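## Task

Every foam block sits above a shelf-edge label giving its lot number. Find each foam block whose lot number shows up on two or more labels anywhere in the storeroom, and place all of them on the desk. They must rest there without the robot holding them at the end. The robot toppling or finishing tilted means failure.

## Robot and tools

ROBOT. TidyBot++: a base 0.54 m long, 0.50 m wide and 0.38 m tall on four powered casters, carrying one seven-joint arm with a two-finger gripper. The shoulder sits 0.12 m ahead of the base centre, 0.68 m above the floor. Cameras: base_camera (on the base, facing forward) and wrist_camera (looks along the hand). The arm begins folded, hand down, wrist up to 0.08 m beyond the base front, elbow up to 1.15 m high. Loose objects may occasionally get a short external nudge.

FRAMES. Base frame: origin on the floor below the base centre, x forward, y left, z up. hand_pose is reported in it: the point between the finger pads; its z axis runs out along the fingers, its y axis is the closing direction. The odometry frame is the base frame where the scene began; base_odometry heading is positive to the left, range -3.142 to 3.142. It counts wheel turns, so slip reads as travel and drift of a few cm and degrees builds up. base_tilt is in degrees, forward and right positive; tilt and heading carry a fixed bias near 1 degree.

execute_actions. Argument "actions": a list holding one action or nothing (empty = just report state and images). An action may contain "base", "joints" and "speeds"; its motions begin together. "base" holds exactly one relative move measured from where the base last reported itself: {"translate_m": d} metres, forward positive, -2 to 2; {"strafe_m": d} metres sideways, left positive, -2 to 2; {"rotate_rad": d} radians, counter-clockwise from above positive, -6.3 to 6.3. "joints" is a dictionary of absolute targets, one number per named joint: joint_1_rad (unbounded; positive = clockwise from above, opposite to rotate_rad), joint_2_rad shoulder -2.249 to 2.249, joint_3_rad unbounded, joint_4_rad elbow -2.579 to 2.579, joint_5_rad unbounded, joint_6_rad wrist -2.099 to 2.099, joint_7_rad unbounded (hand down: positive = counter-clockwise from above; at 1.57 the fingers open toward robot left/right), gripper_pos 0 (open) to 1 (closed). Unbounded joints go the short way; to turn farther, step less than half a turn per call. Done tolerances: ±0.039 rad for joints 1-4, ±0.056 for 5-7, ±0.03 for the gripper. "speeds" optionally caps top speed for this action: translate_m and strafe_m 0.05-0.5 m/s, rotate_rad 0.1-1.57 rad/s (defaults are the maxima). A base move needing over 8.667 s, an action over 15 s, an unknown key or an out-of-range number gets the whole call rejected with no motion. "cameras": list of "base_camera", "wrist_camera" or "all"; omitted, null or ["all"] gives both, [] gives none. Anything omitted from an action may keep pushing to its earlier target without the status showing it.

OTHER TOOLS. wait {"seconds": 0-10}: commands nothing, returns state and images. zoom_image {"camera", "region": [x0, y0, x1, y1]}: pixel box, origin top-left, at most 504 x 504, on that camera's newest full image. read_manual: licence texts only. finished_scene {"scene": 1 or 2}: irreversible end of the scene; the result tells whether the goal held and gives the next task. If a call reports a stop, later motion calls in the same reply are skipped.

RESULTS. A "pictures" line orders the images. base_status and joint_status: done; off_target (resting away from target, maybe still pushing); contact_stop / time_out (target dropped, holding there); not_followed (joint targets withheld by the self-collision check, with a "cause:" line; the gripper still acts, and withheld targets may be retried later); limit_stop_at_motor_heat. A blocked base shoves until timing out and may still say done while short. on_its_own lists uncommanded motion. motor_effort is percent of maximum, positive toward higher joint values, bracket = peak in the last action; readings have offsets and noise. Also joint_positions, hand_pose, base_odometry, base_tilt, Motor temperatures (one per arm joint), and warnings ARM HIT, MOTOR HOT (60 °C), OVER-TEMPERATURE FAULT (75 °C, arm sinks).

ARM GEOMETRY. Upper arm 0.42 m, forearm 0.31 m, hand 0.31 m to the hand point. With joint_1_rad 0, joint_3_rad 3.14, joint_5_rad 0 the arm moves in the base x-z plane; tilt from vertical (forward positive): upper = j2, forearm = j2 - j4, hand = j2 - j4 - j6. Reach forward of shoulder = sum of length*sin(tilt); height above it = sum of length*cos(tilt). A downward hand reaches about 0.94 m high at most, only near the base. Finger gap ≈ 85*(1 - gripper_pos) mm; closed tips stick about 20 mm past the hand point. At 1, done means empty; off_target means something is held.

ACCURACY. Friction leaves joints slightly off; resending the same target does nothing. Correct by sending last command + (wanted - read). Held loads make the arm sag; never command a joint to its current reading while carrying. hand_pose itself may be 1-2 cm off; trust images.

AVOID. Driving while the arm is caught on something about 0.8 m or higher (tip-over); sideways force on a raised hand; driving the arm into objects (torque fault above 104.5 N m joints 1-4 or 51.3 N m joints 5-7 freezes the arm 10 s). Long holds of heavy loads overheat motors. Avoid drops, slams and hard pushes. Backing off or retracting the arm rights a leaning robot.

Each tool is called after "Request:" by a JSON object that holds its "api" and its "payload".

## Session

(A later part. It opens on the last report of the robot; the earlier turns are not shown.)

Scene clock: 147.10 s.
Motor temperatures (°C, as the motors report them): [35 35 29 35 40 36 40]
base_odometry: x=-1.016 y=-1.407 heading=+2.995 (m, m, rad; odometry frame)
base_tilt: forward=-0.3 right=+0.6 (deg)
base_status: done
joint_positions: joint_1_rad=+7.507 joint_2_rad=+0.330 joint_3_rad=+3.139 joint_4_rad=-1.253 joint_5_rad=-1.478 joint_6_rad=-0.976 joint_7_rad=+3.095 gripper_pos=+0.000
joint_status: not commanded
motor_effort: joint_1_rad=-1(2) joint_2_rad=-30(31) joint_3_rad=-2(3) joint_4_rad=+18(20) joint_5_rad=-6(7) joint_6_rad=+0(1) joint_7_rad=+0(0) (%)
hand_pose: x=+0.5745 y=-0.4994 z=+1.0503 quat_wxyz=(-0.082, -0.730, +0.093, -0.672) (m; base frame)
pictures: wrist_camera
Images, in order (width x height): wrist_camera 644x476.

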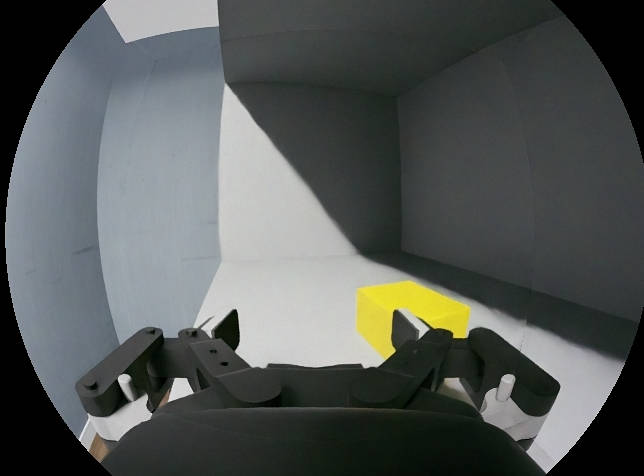

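Request:
{"api": "execute_actions", "payload": {"actions": [{"base":{"translate_m":-0.05},"joints":{"joint_5_rad":-1.42,"joint_7_rad":3.02}}], "cameras": []}}

Request:
{"api": "execute_actions", "payload": {"actions": [{"base":{"strafe_m":-0.06}}], "cameras": ["wrist_camera"]}}

Scene clock: 148.37 s.
Motor temperatures (°C, as the motors report them): [35 35 29 35 40 36 40]
base_odometry: x=-0.967 y=-1.414 heading=+2.995 (m, m, rad; odometry frame)
base_tilt: forward=-0.3 right=+0.6 (deg)
base_status: done
joint_positions: joint_1_rad=+7.450 joint_2_rad=+0.337 joint_3_rad=+3.108 joint_4_rad=-1.250 joint_5_rad=-1.459 joint_6_rad=-0.976 joint_7_rad=+3.036 gripper_pos=+0.000
joint_status: all done
motor_effort: joint_1_rad=+9(12) joint_2_rad=-30(34) joint_3_rad=+4(6) joint_4_rad=+19(20) joint_5_rad=-5(7) joint_6_rad=+1(1) joint_7_rad=+0(1) (%)
hand_pose: x=+0.6132 y=-0.4615 z=+1.0453 quat_wxyz=(-0.033, -0.735, +0.082, -0.673) (m; base frame)
pictures: none
No camera images: the call's "cameras" was empty. Leave "cameras" out to get every camera's image.

Scene clock: 149.37 s.
Motor temperatures (°C, as the motors report them): [35 35 29 35 40 36 40]
base_odometry: x=-0.958 y=-1.355 heading=+2.995 (m, m, rad; odometry frame)
base_tilt: forward=-0.3 right=+0.6 (deg)
base_status: done
joint_positions: joint_1_rad=+7.420 joint_2_rad=+0.311 joint_3_rad=+3.095 joint_4_rad=-1.250 joint_5_rad=-1.459 joint_6_rad=-0.981 joint_7_rad=+3.036 gripper_pos=+0.000
joint_status: not commanded
motor_effort: joint_1_rad=+15(18) joint_2_rad=-25(31) joint_3_rad=+8(10) joint_4_rad=+19(21) joint_5_rad=-5(6) joint_6_rad=+0(3) joint_7_rad=+0(0) (%)
hand_pose: x=+0.6266 y=-0.4307 z=+1.0627 quat_wxyz=(-0.025, -0.731, +0.058, -0.679) (m; base frame)
pictures: wrist_camera
Images, in order (width x height): wrist_camera 644x476.

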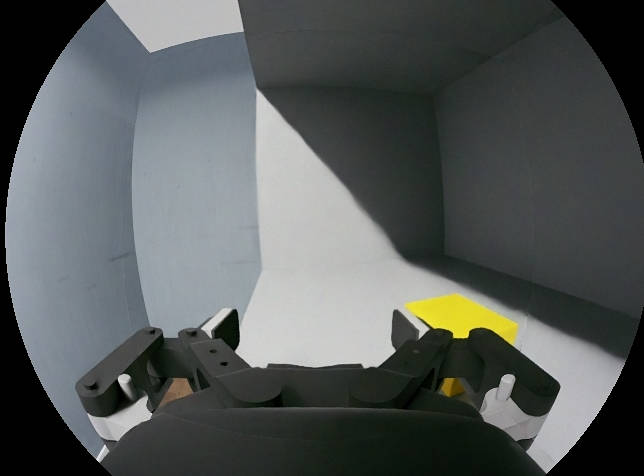

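Request:
{"api": "execute_actions", "payload": {"actions": [{"base":{"translate_m":0.06},"joints":{"joint_5_rad":-1.75,"joint_7_rad":3.2}}], "cameras": ["wrist_camera"]}}

Scene clock: 150.57 s.
Motor temperatures (°C, as the motors report them): [35 35 29 35 40 36 40]
base_odometry: x=-1.018 y=-1.346 heading=+2.995 (m, m, rad; odometry frame)
base_tilt: forward=-0.3 right=+0.6 (deg)
base_status: done
joint_positions: joint_1_rad=+7.500 joint_2_rad=+0.324 joint_3_rad=+3.137 joint_4_rad=-1.248 joint_5_rad=-1.736 joint_6_rad=-0.981 joint_7_rad=+3.190 gripper_pos=+0.000
joint_status: all done
motor_effort: joint_1_rad=+0(15) joint_2_rad=-28(30) joint_3_rad=-1(8) joint_4_rad=+19(20) joint_5_rad=-6(8) joint_6_rad=-1(1) joint_7_rad=+0(1) (%)
hand_pose: x=+0.5762 y=-0.4928 z=+1.1230 quat_wxyz=(-0.072, -0.650, +0.093, -0.750) (m; base frame)
pictures: wrist_camera
Images, in order (width x height): wrist_camera 644x476.

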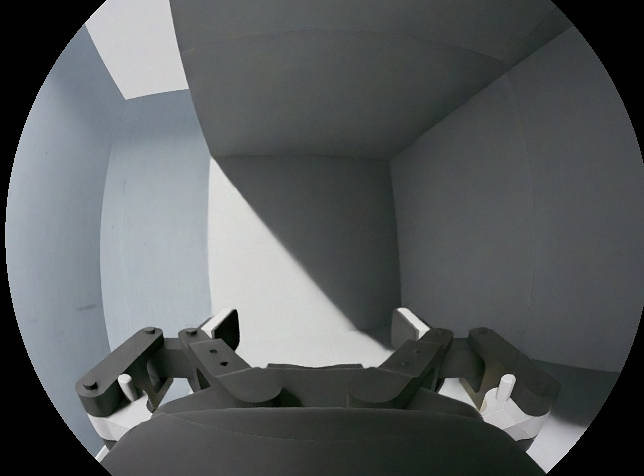

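Request:
{"api": "execute_actions", "payload": {"actions": [{"joints":{"joint_5_rad":-1.5,"joint_7_rad":3.08}}], "cameras": ["wrist_camera"]}}

Scene clock: 151.43 s.
Motor temperatures (°C, as the motors report them): [35 35 29 35 40 36 40]
base_odometry: x=-1.018 y=-1.346 heading=+2.995 (m, m, rad; odometry frame)
base_tilt: forward=-0.3 right=+0.6 (deg)
base_status: not commanded
joint_positions: joint_1_rad=+7.500 joint_2_rad=+0.330 joint_3_rad=+3.137 joint_4_rad=-1.248 joint_5_rad=-1.516 joint_6_rad=-0.981 joint_7_rad=+3.094 gripper_pos=+0.000
joint_status: all done
motor_effort: joint_1_rad=-1(1) joint_2_rad=-29(30) joint_3_rad=-2(2) joint_4_rad=+19(20) joint_5_rad=-6(7) joint_6_rad=+0(1) joint_7_rad=+0(0) (%)
hand_pose: x=+0.5800 y=-0.4935 z=+1.0630 quat_wxyz=(-0.072, -0.718, +0.093, -0.686) (m; base frame)
pictures: wrist_camera
Images, in order (width x height): wrist_camera 644x476.

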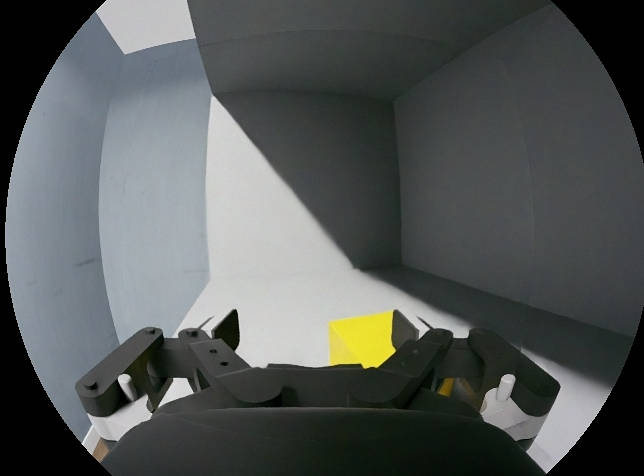

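Request:
{"api": "execute_actions", "payload": {"actions": [{"joints":{"joint_5_rad":-1.65}}], "cameras": []}}

Request:
{"api": "execute_actions", "payload": {"actions": [{"base":{"strafe_m":-0.07},"joints":{"joint_6_rad":-1.1}}], "cameras": []}}

Request:
{"api": "execute_actions", "payload": {"actions": [{"joints":{"joint_5_rad":-1.5}}], "cameras": ["wrist_camera"]}}

Scene clock: 152.97 s.
Motor temperatures (°C, as the motors report them): [35 35 29 35 40 36 40]
base_odometry: x=-1.018 y=-1.346 heading=+2.995 (m, m, rad; odometry frame)
base_tilt: forward=-0.3 right=+0.6 (deg)
base_status: not commanded
joint_positions: joint_1_rad=+7.500 joint_2_rad=+0.329 joint_3_rad=+3.137 joint_4_rad=-1.248 joint_5_rad=-1.625 joint_6_rad=-0.981 joint_7_rad=+3.094 gripper_pos=+0.000
joint_status: all done
motor_effort: joint_1_rad=+0(1) joint_2_rad=-28(31) joint_3_rad=-2(2) joint_4_rad=+19(20) joint_5_rad=-6(8) joint_6_rad=-1(0) joint_7_rad=+0(0) (%)
hand_pose: x=+0.5799 y=-0.4935 z=+1.0916 quat_wxyz=(-0.054, -0.683, +0.109, -0.720) (m; base frame)
pictures: none
No camera images: the call's "cameras" was empty. Leave "cameras" out to get every camera's image.

Scene clock: 154.23 s.
Motor temperatures (°C, as the motors report them): [35 35 29 35 40 36 40]
base_odometry: x=-1.008 y=-1.277 heading=+2.995 (m, m, rad; odometry frame)
base_tilt: forward=-0.3 right=+0.6 (deg)
base_status: done
joint_positions: joint_1_rad=+7.493 joint_2_rad=+0.326 joint_3_rad=+3.136 joint_4_rad=-1.240 joint_5_rad=-1.625 joint_6_rad=-1.085 joint_7_rad=+3.094 gripper_pos=+0.000
joint_status: all done
motor_effort: joint_1_rad=+0(7) joint_2_rad=-28(31) joint_3_rad=-1(3) joint_4_rad=+18(28) joint_5_rad=-7(8) joint_6_rad=+0(4) joint_7_rad=+0(0) (%)
hand_pose: x=+0.5887 y=-0.4562 z=+1.0985 quat_wxyz=(-0.018, -0.685, +0.065, -0.725) (m; base frame)
pictures: none
No camera images: the call's "cameras" was empty. Leave "cameras" out to get every camera's image.

Scene clock: 154.87 s.
Motor temperatures (°C, as the motors report them): [35 35 29 35 40 36 40]
base_odometry: x=-1.008 y=-1.277 heading=+2.995 (m, m, rad; odometry frame)
base_tilt: forward=-0.3 right=+0.6 (deg)
base_status: not commanded
joint_positions: joint_1_rad=+7.493 joint_2_rad=+0.327 joint_3_rad=+3.136 joint_4_rad=-1.240 joint_5_rad=-1.526 joint_6_rad=-1.085 joint_7_rad=+3.094 gripper_pos=+0.000
joint_status: all done
motor_effort: joint_1_rad=+0(1) joint_2_rad=-27(29) joint_3_rad=-2(2) joint_4_rad=+18(19) joint_5_rad=-7(8) joint_6_rad=+0(0) joint_7_rad=+0(0) (%)
hand_pose: x=+0.5891 y=-0.4567 z=+1.0706 quat_wxyz=(-0.033, -0.718, +0.052, -0.693) (m; base frame)
pictures: wrist_camera
Images, in order (width x height): wrist_camera 644x476.

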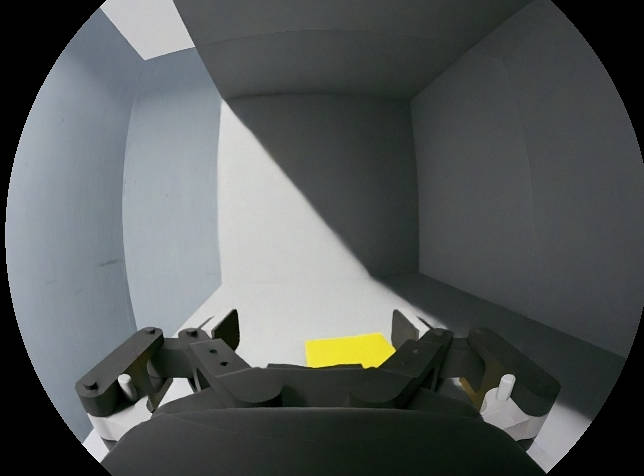

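Request:
{"api": "execute_actions", "payload": {"actions": [{"joints":{"joint_4_rad":-1.05,"joint_6_rad":-1.03}}], "cameras": []}}

Request:
{"api": "execute_actions", "payload": {"actions": [{"joints":{"joint_5_rad":-1.1,"joint_7_rad":2.95}}], "cameras": ["wrist_camera"]}}

Scene clock: 156.23 s.
Motor temperatures (°C, as the motors report them): [35 35 29 35 40 36 40]
base_odometry: x=-1.008 y=-1.277 heading=+2.995 (m, m, rad; odometry frame)
base_tilt: forward=-0.3 right=+0.6 (deg)
base_status: not commanded
joint_positions: joint_1_rad=+7.493 joint_2_rad=+0.328 joint_3_rad=+3.136 joint_4_rad=-1.069 joint_5_rad=-1.526 joint_6_rad=-1.059 joint_7_rad=+3.094 gripper_pos=+0.000
joint_status: all done
motor_effort: joint_1_rad=+1(2) joint_2_rad=-29(30) joint_3_rad=-1(2) joint_4_rad=+19(19) joint_5_rad=-7(7) joint_6_rad=+2(2) joint_7_rad=+0(0) (%)
hand_pose: x=+0.5861 y=-0.4605 z=+1.1498 quat_wxyz=(-0.098, -0.690, +0.007, -0.717) (m; base frame)
pictures: none
No camera images: the call's "cameras" was empty. Leave "cameras" out to get every camera's image.

Scene clock: 157.07 s.
Motor temperatures (°C, as the motors report them): [35 35 29 35 40 36 40]
base_odometry: x=-1.008 y=-1.277 heading=+2.995 (m, m, rad; odometry frame)
base_tilt: forward=-0.3 right=+0.6 (deg)
base_status: not commanded
joint_positions: joint_1_rad=+7.493 joint_2_rad=+0.328 joint_3_rad=+3.136 joint_4_rad=-1.068 joint_5_rad=-1.114 joint_6_rad=-1.059 joint_7_rad=+2.966 gripper_pos=+0.000
joint_status: all done
motor_effort: joint_1_rad=+1(2) joint_2_rad=-30(30) joint_3_rad=-1(1) joint_4_rad=+19(20) joint_5_rad=-6(7) joint_6_rad=+3(3) joint_7_rad=+0(0) (%)
hand_pose: x=+0.5674 y=-0.4878 z=+1.0446 quat_wxyz=(-0.136, -0.804, +0.013, -0.579) (m; base frame)
pictures: wrist_camera
Images, in order (width x height): wrist_camera 644x476.

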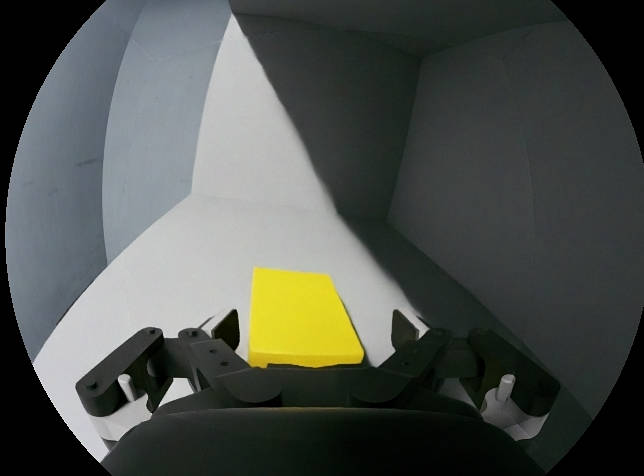

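Between the jaws. Lower a little and close.

Request:
{"api": "execute_actions", "payload": {"actions": [{"joints":{"joint_4_rad":-1.1,"joint_7_rad":2.85}}], "cameras": []}}

Request:
{"api": "execute_actions", "payload": {"actions": [{"joints":{"gripper_pos":1}}], "cameras": []}}

Request:
{"api": "execute_actions", "payload": {"actions": [{"joints":{"joint_4_rad":-1.0}}], "cameras": []}}

Request:
{"api": "execute_actions", "payload": {"actions": [{"base":{"strafe_m":0.36}}], "cameras": ["wrist_camera"]}}

Scene clock: 158.03 s.
Motor temperatures (°C, as the motors report them): [35 35 29 35 40 36 40]
base_odometry: x=-1.008 y=-1.277 heading=+2.995 (m, m, rad; odometry frame)
base_tilt: forward=-0.3 right=+0.6 (deg)
base_status: not commanded
joint_positions: joint_1_rad=+7.493 joint_2_rad=+0.328 joint_3_rad=+3.136 joint_4_rad=-1.087 joint_5_rad=-1.114 joint_6_rad=-1.059 joint_7_rad=+2.866 gripper_pos=+0.000
joint_status: all done
motor_effort: joint_1_rad=+0(1) joint_2_rad=-27(29) joint_3_rad=-1(2) joint_4_rad=+18(19) joint_5_rad=-6(6) joint_6_rad=+3(3) joint_7_rad=+0(1) (%)
hand_pose: x=+0.5672 y=-0.4871 z=+1.0354 quat_wxyz=(-0.100, -0.805, +0.057, -0.582) (m; base frame)
pictures: none
No camera images: the call's "cameras" was empty. Leave "cameras" out to get every camera's image.

Scene clock: 159.13 s.
Motor temperatures (°C, as the motors report them): [35 35 29 35 40 36 40]
base_odometry: x=-1.008 y=-1.277 heading=+2.995 (m, m, rad; odometry frame)
base_tilt: forward=-0.3 right=+0.6 (deg)
base_status: not commanded
joint_positions: joint_1_rad=+7.493 joint_2_rad=+0.327 joint_3_rad=+3.136 joint_4_rad=-1.087 joint_5_rad=-1.114 joint_6_rad=-1.057 joint_7_rad=+2.866 gripper_pos=+0.389
joint_status: gripper_pos off_target (ended at +0.389, target +1.000)
motor_effort: joint_1_rad=+1(1) joint_2_rad=-27(29) joint_3_rad=-1(1) joint_4_rad=+17(19) joint_5_rad=-5(6) joint_6_rad=+3(3) joint_7_rad=+0(0) (%)
hand_pose: x=+0.5670 y=-0.4873 z=+1.0360 quat_wxyz=(-0.101, -0.805, +0.058, -0.582) (m; base frame)
pictures: none
No camera images: the call's "cameras" was empty. Leave "cameras" out to get every camera's image.

Scene clock: 160.07 s.
Motor temperatures (°C, as the motors report them): [35 35 29 35 40 36 40]
base_odometry: x=-1.008 y=-1.277 heading=+2.995 (m, m, rad; odometry frame)
base_tilt: forward=-0.3 right=+0.6 (deg)
base_status: not commanded
joint_positions: joint_1_rad=+7.492 joint_2_rad=+0.330 joint_3_rad=+3.136 joint_4_rad=-1.021 joint_5_rad=-1.114 joint_6_rad=-1.057 joint_7_rad=+2.866 gripper_pos=+0.389
joint_status: all done
motor_effort: joint_1_rad=+1(3) joint_2_rad=-28(31) joint_3_rad=-1(2) joint_4_rad=+19(19) joint_5_rad=-7(7) joint_6_rad=+4(4) joint_7_rad=+0(0) (%)
hand_pose: x=+0.5686 y=-0.4896 z=+1.0658 quat_wxyz=(-0.124, -0.795, +0.041, -0.593) (m; base frame)
pictures: none
No camera images: the call's "cameras" was empty. Leave "cameras" out to get every camera's image.

Scene clock: 162.27 s.
Motor temperatures (°C, as the motors report them): [35 35 29 35 40 36 40]
base_odometry: x=-1.060 y=-1.633 heading=+2.995 (m, m, rad; odometry frame)
base_tilt: forward=-0.3 right=+0.6 (deg)
base_status: done
joint_positions: joint_1_rad=+7.493 joint_2_rad=+0.327 joint_3_rad=+3.137 joint_4_rad=-1.020 joint_5_rad=-1.114 joint_6_rad=-1.054 joint_7_rad=+2.866 gripper_pos=+0.389
joint_status: not commanded
motor_effort: joint_1_rad=+0(2) joint_2_rad=-28(32) joint_3_rad=-1(2) joint_4_rad=+18(20) joint_5_rad=-6(7) joint_6_rad=+4(5) joint_7_rad=-1(0) (%)
hand_pose: x=+0.5672 y=-0.4902 z=+1.0684 quat_wxyz=(-0.127, -0.794, +0.042, -0.594) (m; base frame)
pictures: wrist_camera
Images, in order (width x height): wrist_camera 644x476.

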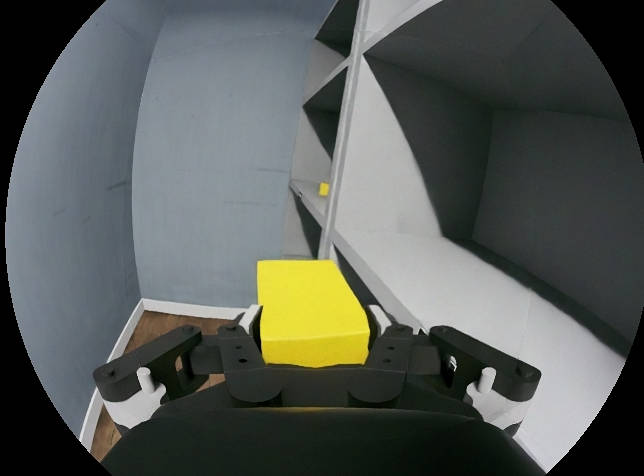

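Request:
{"api": "execute_actions", "payload": {"actions": [{"base":{"translate_m":-2.0},"joints":{"joint_1_rad":7.0}}], "cameras": []}}

Request:
{"api": "execute_actions", "payload": {"actions": [{"base":{"translate_m":-0.17},"joints":{"joint_1_rad":7.85,"joint_2_rad":-0.37,"joint_4_rad":-2.5,"joint_5_rad":0,"joint_6_rad":0.3,"joint_7_rad":1.57}}], "cameras": []}}

Request:
{"api": "execute_actions", "payload": {"actions": [{"base":{"strafe_m":-1.55}}], "cameras": []}}

Request:
{"api": "execute_actions", "payload": {"actions": [{"base":{"translate_m":1.22},"joints":{"joint_2_rad":0.3,"joint_4_rad":-1.84,"joint_6_rad":0.38}}], "cameras": []}}

Request:
{"api": "execute_actions", "payload": {"actions": [{"base":{"strafe_m":-0.5}}], "cameras": ["wrist_camera"]}}

Scene clock: 168.17 s.
Motor temperatures (°C, as the motors report them): [35 35 29 35 40 36 40]
base_odometry: x=+0.918 y=-1.925 heading=+2.995 (m, m, rad; odometry frame)
base_tilt: forward=-0.3 right=+0.6 (deg)
base_status: done
joint_positions: joint_1_rad=+7.013 joint_2_rad=+0.327 joint_3_rad=+3.136 joint_4_rad=-1.020 joint_5_rad=-1.114 joint_6_rad=-1.054 joint_7_rad=+2.866 gripper_pos=+0.389
joint_status: all done
motor_effort: joint_1_rad=-1(3) joint_2_rad=-28(31) joint_3_rad=-2(3) joint_4_rad=+19(20) joint_5_rad=-6(6) joint_6_rad=+3(5) joint_7_rad=+0(0) (%)
hand_pose: x=+0.7432 y=-0.2275 z=+1.0685 quat_wxyz=(+0.018, -0.781, -0.148, -0.607) (m; base frame)
pictures: none
No camera images: the call's "cameras" was empty. Leave "cameras" out to get every camera's image.

Scene clock: 170.90 s.
Motor temperatures (°C, as the motors report them): [35 35 29 35 40 36 40]
base_odometry: x=+1.087 y=-1.950 heading=+2.995 (m, m, rad; odometry frame)
base_tilt: forward=-0.4 right=+0.6 (deg)
base_status: done
joint_positions: joint_1_rad=+7.832 joint_2_rad=-0.354 joint_3_rad=+3.137 joint_4_rad=-2.482 joint_5_rad=-0.039 joint_6_rad=+0.268 joint_7_rad=+1.592 gripper_pos=+0.389
joint_status: all done
motor_effort: joint_1_rad=+0(1) joint_2_rad=-6(32) joint_3_rad=+1(1) joint_4_rad=+19(21) joint_5_rad=+1(6) joint_6_rad=+9(9) joint_7_rad=+0(1) (%)
hand_pose: x=+0.1286 y=-0.4191 z=+0.8212 quat_wxyz=(-0.417, -0.568, +0.566, -0.428) (m; base frame)
pictures: none
No camera images: the call's "cameras" was empty. Leave "cameras" out to get every camera's image.

Scene clock: 175.37 s.
Motor temperatures (°C, as the motors report them): [35 35 29 35 40 36 40]
base_odometry: x=+1.314 y=-0.417 heading=+2.995 (m, m, rad; odometry frame)
base_tilt: forward=-0.3 right=+0.6 (deg)
base_status: done
joint_positions: joint_1_rad=+7.832 joint_2_rad=-0.359 joint_3_rad=+3.137 joint_4_rad=-2.483 joint_5_rad=-0.039 joint_6_rad=+0.270 joint_7_rad=+1.592 gripper_pos=+0.389
joint_status: not commanded
motor_effort: joint_1_rad=+0(0) joint_2_rad=-6(8) joint_3_rad=+1(1) joint_4_rad=+19(20) joint_5_rad=+1(1) joint_6_rad=+10(10) joint_7_rad=-1(0) (%)
hand_pose: x=+0.1284 y=-0.4183 z=+0.8234 quat_wxyz=(-0.419, -0.567, +0.565, -0.430) (m; base frame)
pictures: none
No camera images: the call's "cameras" was empty. Leave "cameras" out to get every camera's image.

Scene clock: 179.17 s.
Motor temperatures (°C, as the motors report them): [35 35 29 35 40 36 40]
base_odometry: x=+0.107 y=-0.239 heading=+2.995 (m, m, rad; odometry frame)
base_tilt: forward=-0.3 right=+0.6 (deg)
base_status: done
joint_positions: joint_1_rad=+7.837 joint_2_rad=+0.296 joint_3_rad=+3.137 joint_4_rad=-1.864 joint_5_rad=-0.038 joint_6_rad=+0.348 joint_7_rad=+1.592 gripper_pos=+0.389
joint_status: all done
motor_effort: joint_1_rad=-1(2) joint_2_rad=-27(29) joint_3_rad=+0(2) joint_4_rad=+19(20) joint_5_rad=+1(1) joint_6_rad=+9(10) joint_7_rad=-1(0) (%)
hand_pose: x=+0.1307 y=-0.6862 z=+0.8347 quat_wxyz=(-0.431, -0.555, +0.558, -0.440) (m; base frame)
pictures: none
No camera images: the call's "cameras" was empty. Leave "cameras" out to get every camera's image.

Scene clock: 181.53 s.
Motor temperatures (°C, as the motors report them): [35 35 29 35 40 36 40]
base_odometry: x=+0.180 y=+0.256 heading=+2.996 (m, m, rad; odometry frame)
base_tilt: forward=-0.3 right=+0.6 (deg)
base_status: done
joint_positions: joint_1_rad=+7.837 joint_2_rad=+0.302 joint_3_rad=+3.137 joint_4_rad=-1.859 joint_5_rad=-0.038 joint_6_rad=+0.351 joint_7_rad=+1.592 gripper_pos=+0.389
joint_status: not commanded
motor_effort: joint_1_rad=-1(1) joint_2_rad=-28(31) joint_3_rad=+0(0) joint_4_rad=+18(21) joint_5_rad=+1(1) joint_6_rad=+10(10) joint_7_rad=+0(0) (%)
hand_pose: x=+0.1307 y=-0.6885 z=+0.8347 quat_wxyz=(-0.432, -0.555, +0.557, -0.441) (m; base frame)
pictures: wrist_camera
Images, in order (width x height): wrist_camera 644x476.

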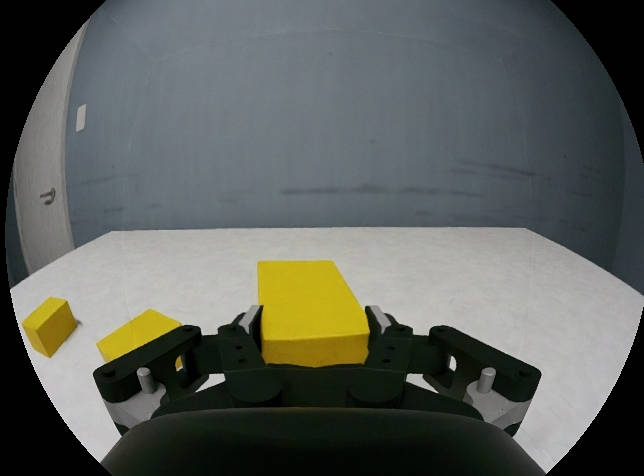

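Request:
{"api": "execute_actions", "payload": {"actions": [{"joints":{"joint_2_rad":0.4}}], "cameras": []}}

Request:
{"api": "execute_actions", "payload": {"actions": [{"joints":{"gripper_pos":0}}], "cameras": []}}

Request:
{"api": "execute_actions", "payload": {"actions": [{"base":{"strafe_m":0.3}}], "cameras": ["wrist_camera"]}}

Request:
{"api": "finished_scene", "payload": {"scene": 2}}

Scene clock: 182.80 s.
Motor temperatures (°C, as the motors report them): [35 35 29 35 40 36 40]
base_odometry: x=+0.180 y=+0.256 heading=+2.996 (m, m, rad; odometry frame)
base_tilt: forward=-0.3 right=+0.6 (deg)
base_status: not commanded
joint_positions: joint_1_rad=+7.837 joint_2_rad=+0.394 joint_3_rad=+3.137 joint_4_rad=-1.856 joint_5_rad=-0.038 joint_6_rad=+0.359 joint_7_rad=+1.592 gripper_pos=+0.389
joint_status: all done
motor_effort: joint_1_rad=+0(0) joint_2_rad=-29(31) joint_3_rad=+0(1) joint_4_rad=+18(18) joint_5_rad=+1(0) joint_6_rad=+9(9) joint_7_rad=+0(1) (%)
hand_pose: x=+0.1309 y=-0.7014 z=+0.7747 quat_wxyz=(-0.410, -0.572, +0.574, -0.418) (m; base frame)
pictures: none
No camera images: the call's "cameras" was empty. Leave "cameras" out to get every camera's image.

Scene clock: 183.90 s.
Motor temperatures (°C, as the motors report them): [35 35 29 35 40 36 40]
base_odometry: x=+0.180 y=+0.256 heading=+2.996 (m, m, rad; odometry frame)
base_tilt: forward=-0.4 right=+0.6 (deg)
base_status: not commanded
joint_positions: joint_1_rad=+7.837 joint_2_rad=+0.394 joint_3_rad=+3.137 joint_4_rad=-1.856 joint_5_rad=-0.038 joint_6_rad=+0.359 joint_7_rad=+1.592 gripper_pos=+0.000
joint_status: all done
motor_effort: joint_1_rad=+0(0) joint_2_rad=-29(30) joint_3_rad=+0(0) joint_4_rad=+17(17) joint_5_rad=+1(1) joint_6_rad=+9(9) joint_7_rad=+0(0) (%)
hand_pose: x=+0.1309 y=-0.7014 z=+0.7747 quat_wxyz=(-0.410, -0.572, +0.574, -0.418) (m; base frame)
pictures: none
No camera images: the call's "cameras" was empty. Leave "cameras" out to get every camera's image.

Scene clock: 185.90 s.
Motor temperatures (°C, as the motors report them): [35 35 29 35 40 36 40]
base_odometry: x=+0.136 y=-0.041 heading=+2.997 (m, m, rad; odometry frame)
base_tilt: forward=-0.4 right=+0.6 (deg)
base_status: done
joint_positions: joint_1_rad=+7.838 joint_2_rad=+0.397 joint_3_rad=+3.137 joint_4_rad=-1.854 joint_5_rad=-0.038 joint_6_rad=+0.359 joint_7_rad=+1.592 gripper_pos=+0.000
joint_status: not commanded
motor_effort: joint_1_rad=+0(3) joint_2_rad=-29(32) joint_3_rad=+0(2) joint_4_rad=+17(18) joint_5_rad=+1(1) joint_6_rad=+9(9) joint_7_rad=+0(0) (%)
hand_pose: x=+0.1304 y=-0.7024 z=+0.7744 quat_wxyz=(-0.410, -0.572, +0.575, -0.418) (m; base frame)
pictures: wrist_camera
Images, in order (width x height): wrist_camera 644x476.

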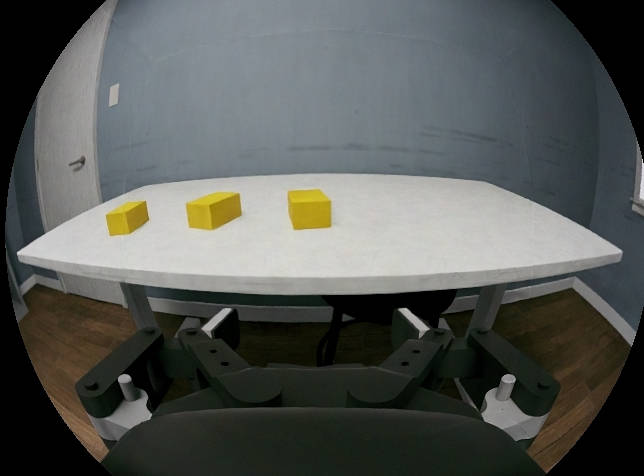

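The scene is finished: the task was done.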